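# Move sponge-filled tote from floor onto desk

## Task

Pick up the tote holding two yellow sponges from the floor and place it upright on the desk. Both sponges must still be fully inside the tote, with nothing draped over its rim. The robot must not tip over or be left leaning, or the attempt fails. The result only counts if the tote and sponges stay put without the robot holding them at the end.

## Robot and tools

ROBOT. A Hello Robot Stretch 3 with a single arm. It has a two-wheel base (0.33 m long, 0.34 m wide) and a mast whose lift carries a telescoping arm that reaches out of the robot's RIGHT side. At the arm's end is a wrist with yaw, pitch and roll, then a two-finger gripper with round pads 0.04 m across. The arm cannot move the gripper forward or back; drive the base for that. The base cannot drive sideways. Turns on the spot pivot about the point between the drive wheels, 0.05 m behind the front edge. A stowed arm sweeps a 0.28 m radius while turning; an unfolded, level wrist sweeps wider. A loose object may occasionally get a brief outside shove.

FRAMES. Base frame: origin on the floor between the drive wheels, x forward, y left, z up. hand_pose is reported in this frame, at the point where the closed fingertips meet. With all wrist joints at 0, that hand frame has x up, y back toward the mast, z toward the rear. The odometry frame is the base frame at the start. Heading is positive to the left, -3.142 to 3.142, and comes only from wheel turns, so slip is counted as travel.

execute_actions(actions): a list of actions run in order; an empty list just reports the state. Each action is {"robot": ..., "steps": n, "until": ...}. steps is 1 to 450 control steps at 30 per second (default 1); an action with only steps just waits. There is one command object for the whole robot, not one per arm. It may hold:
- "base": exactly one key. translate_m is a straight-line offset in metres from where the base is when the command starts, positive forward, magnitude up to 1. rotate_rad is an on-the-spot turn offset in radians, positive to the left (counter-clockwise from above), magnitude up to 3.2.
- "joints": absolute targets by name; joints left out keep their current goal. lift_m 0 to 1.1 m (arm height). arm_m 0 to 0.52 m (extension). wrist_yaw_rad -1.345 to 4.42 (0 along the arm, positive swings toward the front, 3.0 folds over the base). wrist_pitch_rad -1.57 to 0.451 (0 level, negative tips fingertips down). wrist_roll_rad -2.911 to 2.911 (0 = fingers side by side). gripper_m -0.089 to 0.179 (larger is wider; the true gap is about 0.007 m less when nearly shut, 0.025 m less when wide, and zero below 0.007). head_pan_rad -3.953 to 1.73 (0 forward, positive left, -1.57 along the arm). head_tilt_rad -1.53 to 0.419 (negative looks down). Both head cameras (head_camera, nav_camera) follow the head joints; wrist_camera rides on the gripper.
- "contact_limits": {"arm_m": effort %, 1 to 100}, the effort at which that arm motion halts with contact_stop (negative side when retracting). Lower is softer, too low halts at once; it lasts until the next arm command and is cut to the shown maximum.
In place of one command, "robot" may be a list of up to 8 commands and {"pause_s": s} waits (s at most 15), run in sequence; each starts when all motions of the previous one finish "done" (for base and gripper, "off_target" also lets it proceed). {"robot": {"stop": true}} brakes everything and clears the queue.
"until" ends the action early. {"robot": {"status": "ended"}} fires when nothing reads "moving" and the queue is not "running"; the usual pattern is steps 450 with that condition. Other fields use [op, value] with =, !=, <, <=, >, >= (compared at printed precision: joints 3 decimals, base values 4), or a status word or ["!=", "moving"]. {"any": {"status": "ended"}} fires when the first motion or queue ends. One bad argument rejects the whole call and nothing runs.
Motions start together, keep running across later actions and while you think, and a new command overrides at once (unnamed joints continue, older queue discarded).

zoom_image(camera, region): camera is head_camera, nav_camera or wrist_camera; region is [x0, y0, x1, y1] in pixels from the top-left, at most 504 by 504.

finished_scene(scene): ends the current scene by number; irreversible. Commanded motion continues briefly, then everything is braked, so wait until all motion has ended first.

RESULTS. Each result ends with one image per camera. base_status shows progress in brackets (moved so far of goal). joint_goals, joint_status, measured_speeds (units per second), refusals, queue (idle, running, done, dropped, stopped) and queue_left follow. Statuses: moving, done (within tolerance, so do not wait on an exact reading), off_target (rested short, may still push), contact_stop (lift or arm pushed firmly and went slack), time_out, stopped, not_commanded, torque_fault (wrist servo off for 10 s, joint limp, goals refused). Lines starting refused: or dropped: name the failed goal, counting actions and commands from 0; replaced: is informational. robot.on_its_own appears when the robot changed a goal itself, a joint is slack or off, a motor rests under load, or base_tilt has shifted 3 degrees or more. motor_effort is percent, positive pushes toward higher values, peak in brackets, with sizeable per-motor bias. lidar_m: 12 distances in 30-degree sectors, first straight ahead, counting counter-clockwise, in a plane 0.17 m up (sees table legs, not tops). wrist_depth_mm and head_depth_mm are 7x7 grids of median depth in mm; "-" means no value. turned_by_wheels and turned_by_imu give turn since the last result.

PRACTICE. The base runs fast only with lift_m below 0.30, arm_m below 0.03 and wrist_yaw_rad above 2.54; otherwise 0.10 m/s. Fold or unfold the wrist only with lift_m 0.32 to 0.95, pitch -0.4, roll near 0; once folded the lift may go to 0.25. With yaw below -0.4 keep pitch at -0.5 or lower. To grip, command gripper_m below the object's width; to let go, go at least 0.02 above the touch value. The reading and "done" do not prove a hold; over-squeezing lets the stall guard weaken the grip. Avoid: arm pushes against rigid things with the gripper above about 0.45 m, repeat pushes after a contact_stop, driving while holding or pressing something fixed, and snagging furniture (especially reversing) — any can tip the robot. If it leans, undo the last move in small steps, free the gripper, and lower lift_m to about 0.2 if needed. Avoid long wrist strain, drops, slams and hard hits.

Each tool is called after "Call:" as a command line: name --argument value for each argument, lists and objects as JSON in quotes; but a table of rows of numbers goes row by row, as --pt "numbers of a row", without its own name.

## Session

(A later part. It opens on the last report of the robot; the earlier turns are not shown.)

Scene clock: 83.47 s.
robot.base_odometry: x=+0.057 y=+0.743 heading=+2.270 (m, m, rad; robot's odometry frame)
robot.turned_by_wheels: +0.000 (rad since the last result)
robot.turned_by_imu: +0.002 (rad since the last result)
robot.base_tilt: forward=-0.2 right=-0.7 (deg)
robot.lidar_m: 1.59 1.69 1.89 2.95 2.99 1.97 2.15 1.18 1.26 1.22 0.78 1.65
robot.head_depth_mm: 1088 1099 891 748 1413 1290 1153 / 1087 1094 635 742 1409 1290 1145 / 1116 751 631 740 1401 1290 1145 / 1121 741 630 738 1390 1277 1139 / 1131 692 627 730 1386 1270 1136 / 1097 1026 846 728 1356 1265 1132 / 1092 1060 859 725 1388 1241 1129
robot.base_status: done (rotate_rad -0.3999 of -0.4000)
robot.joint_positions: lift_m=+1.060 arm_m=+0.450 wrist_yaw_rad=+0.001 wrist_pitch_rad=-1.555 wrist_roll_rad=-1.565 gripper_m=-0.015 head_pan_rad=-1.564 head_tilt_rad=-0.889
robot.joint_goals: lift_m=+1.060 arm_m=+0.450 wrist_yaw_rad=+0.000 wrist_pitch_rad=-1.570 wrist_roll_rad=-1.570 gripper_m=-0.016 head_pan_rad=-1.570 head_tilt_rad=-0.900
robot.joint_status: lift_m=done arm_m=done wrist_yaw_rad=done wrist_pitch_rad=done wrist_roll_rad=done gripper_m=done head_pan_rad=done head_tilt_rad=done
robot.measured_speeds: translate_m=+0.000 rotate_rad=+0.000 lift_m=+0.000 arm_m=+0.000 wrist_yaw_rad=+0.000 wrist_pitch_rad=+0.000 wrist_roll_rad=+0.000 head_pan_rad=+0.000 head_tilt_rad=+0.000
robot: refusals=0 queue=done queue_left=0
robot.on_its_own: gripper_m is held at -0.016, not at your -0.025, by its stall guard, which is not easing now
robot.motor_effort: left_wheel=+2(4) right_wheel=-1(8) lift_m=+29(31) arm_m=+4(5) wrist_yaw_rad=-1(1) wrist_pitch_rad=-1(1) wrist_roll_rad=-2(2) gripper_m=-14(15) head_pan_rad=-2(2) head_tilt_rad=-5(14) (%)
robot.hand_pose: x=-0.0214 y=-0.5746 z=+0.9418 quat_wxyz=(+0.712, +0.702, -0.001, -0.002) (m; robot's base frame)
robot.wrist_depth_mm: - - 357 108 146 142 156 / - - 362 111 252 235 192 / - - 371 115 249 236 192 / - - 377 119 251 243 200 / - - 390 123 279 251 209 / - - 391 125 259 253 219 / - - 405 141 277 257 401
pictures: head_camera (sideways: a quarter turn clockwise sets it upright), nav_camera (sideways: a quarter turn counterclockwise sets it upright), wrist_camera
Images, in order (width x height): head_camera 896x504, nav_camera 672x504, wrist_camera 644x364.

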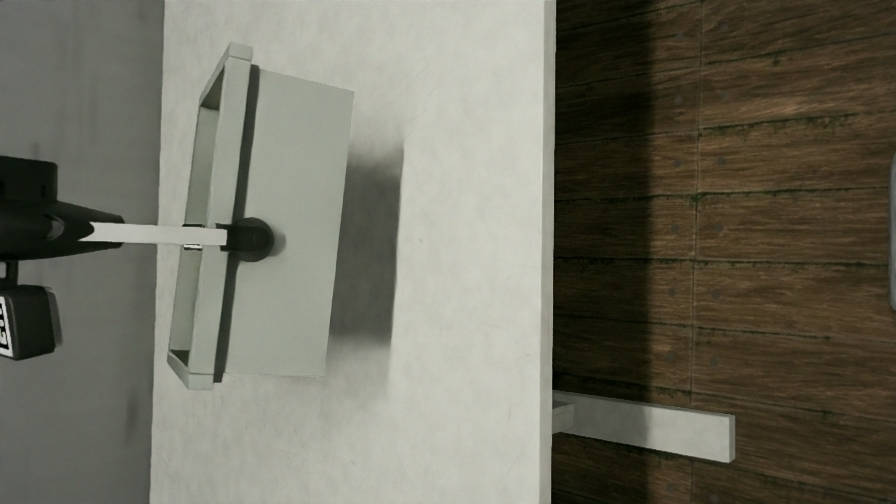

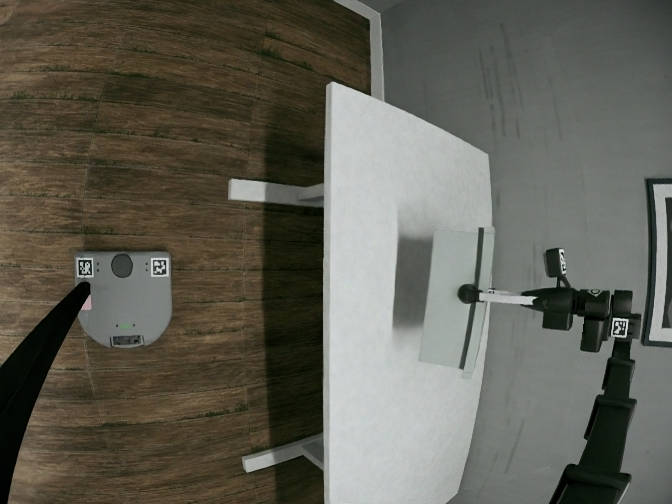

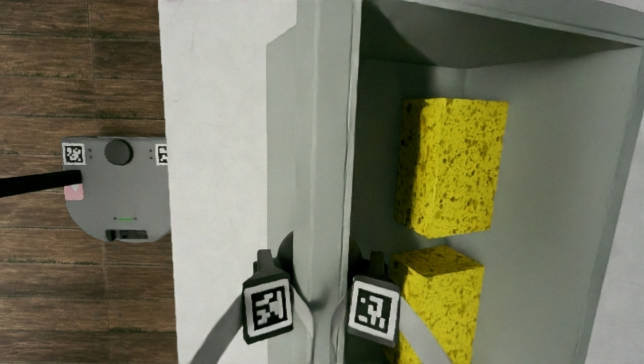

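Call:
execute_actions --actions '[{"robot":[{"joints":{"arm_m":0.5}},{"joints":{"lift_m":0.99}},{"joints":{"lift_m":0.95}},{"joints":{"lift_m":0.925}},{"pause_s":0.5},{"joints":{"gripper_m":0.05}},{"joints":{"lift_m":1.08}}],"steps":450,"until":{"robot":{"status":"ended"}}}]'

Scene clock: 93.63 s.
robot.base_odometry: x=+0.057 y=+0.743 heading=+2.270 (m, m, rad; robot's odometry frame)
robot.turned_by_wheels: +0.000 (rad since the last result)
robot.turned_by_imu: +0.001 (rad since the last result)
robot.base_tilt: forward=-0.3 right=-0.7 (deg)
robot.lidar_m: 1.59 1.69 1.90 2.96 2.99 1.97 2.14 1.18 1.26 1.22 0.78 1.65
robot.head_depth_mm: 1093 1102 888 748 1411 1290 1156 / 1095 1090 796 727 1405 1290 1145 / 1090 1085 800 723 1398 1279 1145 / 1119 1079 799 724 1393 1283 1141 / 1100 1068 757 726 1392 1280 1140 / 1105 1065 840 728 1359 1265 1129 / 1095 1057 858 727 1382 1255 1128
robot.base_status: done (rotate_rad -0.3999 of -0.4000)
robot.joint_positions: lift_m=+1.080 arm_m=+0.500 wrist_yaw_rad=+0.001 wrist_pitch_rad=-1.553 wrist_roll_rad=-1.565 gripper_m=+0.050 head_pan_rad=-1.564 head_tilt_rad=-0.889
robot.joint_goals: lift_m=+1.080 arm_m=+0.500 wrist_yaw_rad=+0.000 wrist_pitch_rad=-1.570 wrist_roll_rad=-1.570 gripper_m=+0.050 head_pan_rad=-1.570 head_tilt_rad=-0.900
robot.joint_status: lift_m=done arm_m=done wrist_yaw_rad=done wrist_pitch_rad=done wrist_roll_rad=done gripper_m=done head_pan_rad=done head_tilt_rad=done
robot.measured_speeds: translate_m=+0.000 rotate_rad=+0.000 lift_m=+0.000 arm_m=+0.000 wrist_yaw_rad=+0.000 wrist_pitch_rad=+0.000 wrist_roll_rad=+0.000 head_pan_rad=+0.000 head_tilt_rad=+0.000
robot: refusals=0 queue=done queue_left=0
robot.motor_effort: left_wheel=+2(3) right_wheel=-2(2) lift_m=+27(29) arm_m=+4(5) wrist_yaw_rad=-2(1) wrist_pitch_rad=-2(4) wrist_roll_rad=-2(2) gripper_m=+0(81) head_pan_rad=-3(2) head_tilt_rad=-5(5) (%)
robot.hand_pose: x=-0.0214 y=-0.6252 z=+0.9619 quat_wxyz=(+0.713, +0.701, -0.001, -0.002) (m; robot's base frame)
robot.wrist_depth_mm: - 378 374 378 378 384 376 / - 386 335 295 282 388 388 / - 390 385 390 345 393 398 / - 401 397 399 351 399 399 / - 406 406 403 349 413 411 / - - 412 412 305 417 416 / - - 346 352 340 432 425
pictures: head_camera (sideways: a quarter turn clockwise sets it upright), nav_camera (sideways: a quarter turn counterclockwise sets it upright), wrist_camera
Images, in order (width x height): head_camera 896x504, nav_camera 672x504, wrist_camera 644x364.

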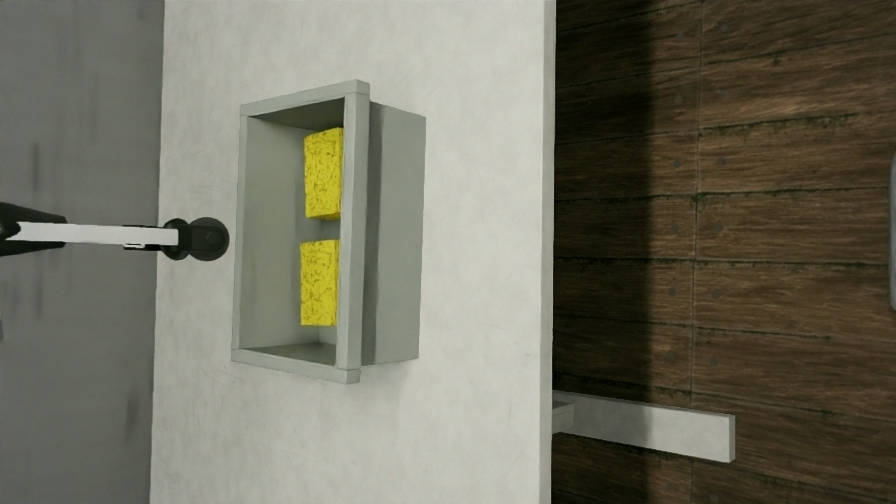

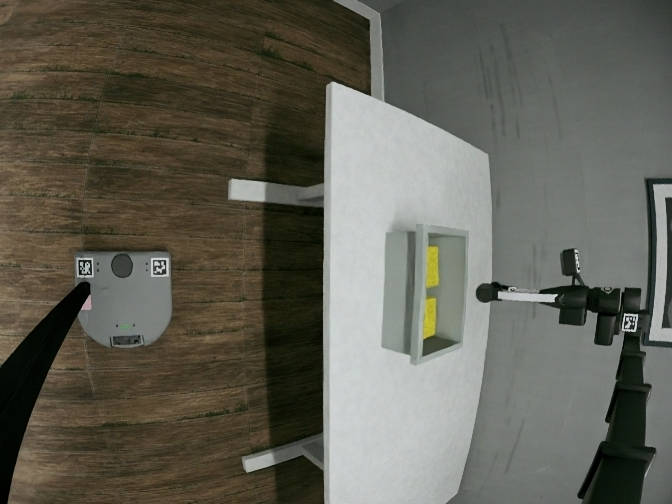

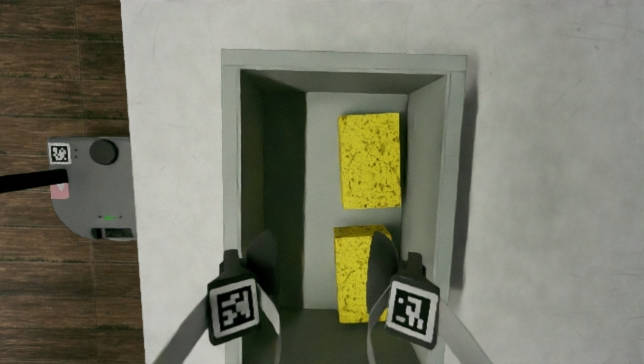

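It slipped down a little early, but it landed upright with both sponges inside.

Call:
finished_scene --scene 2

The scene is finished: the task was done.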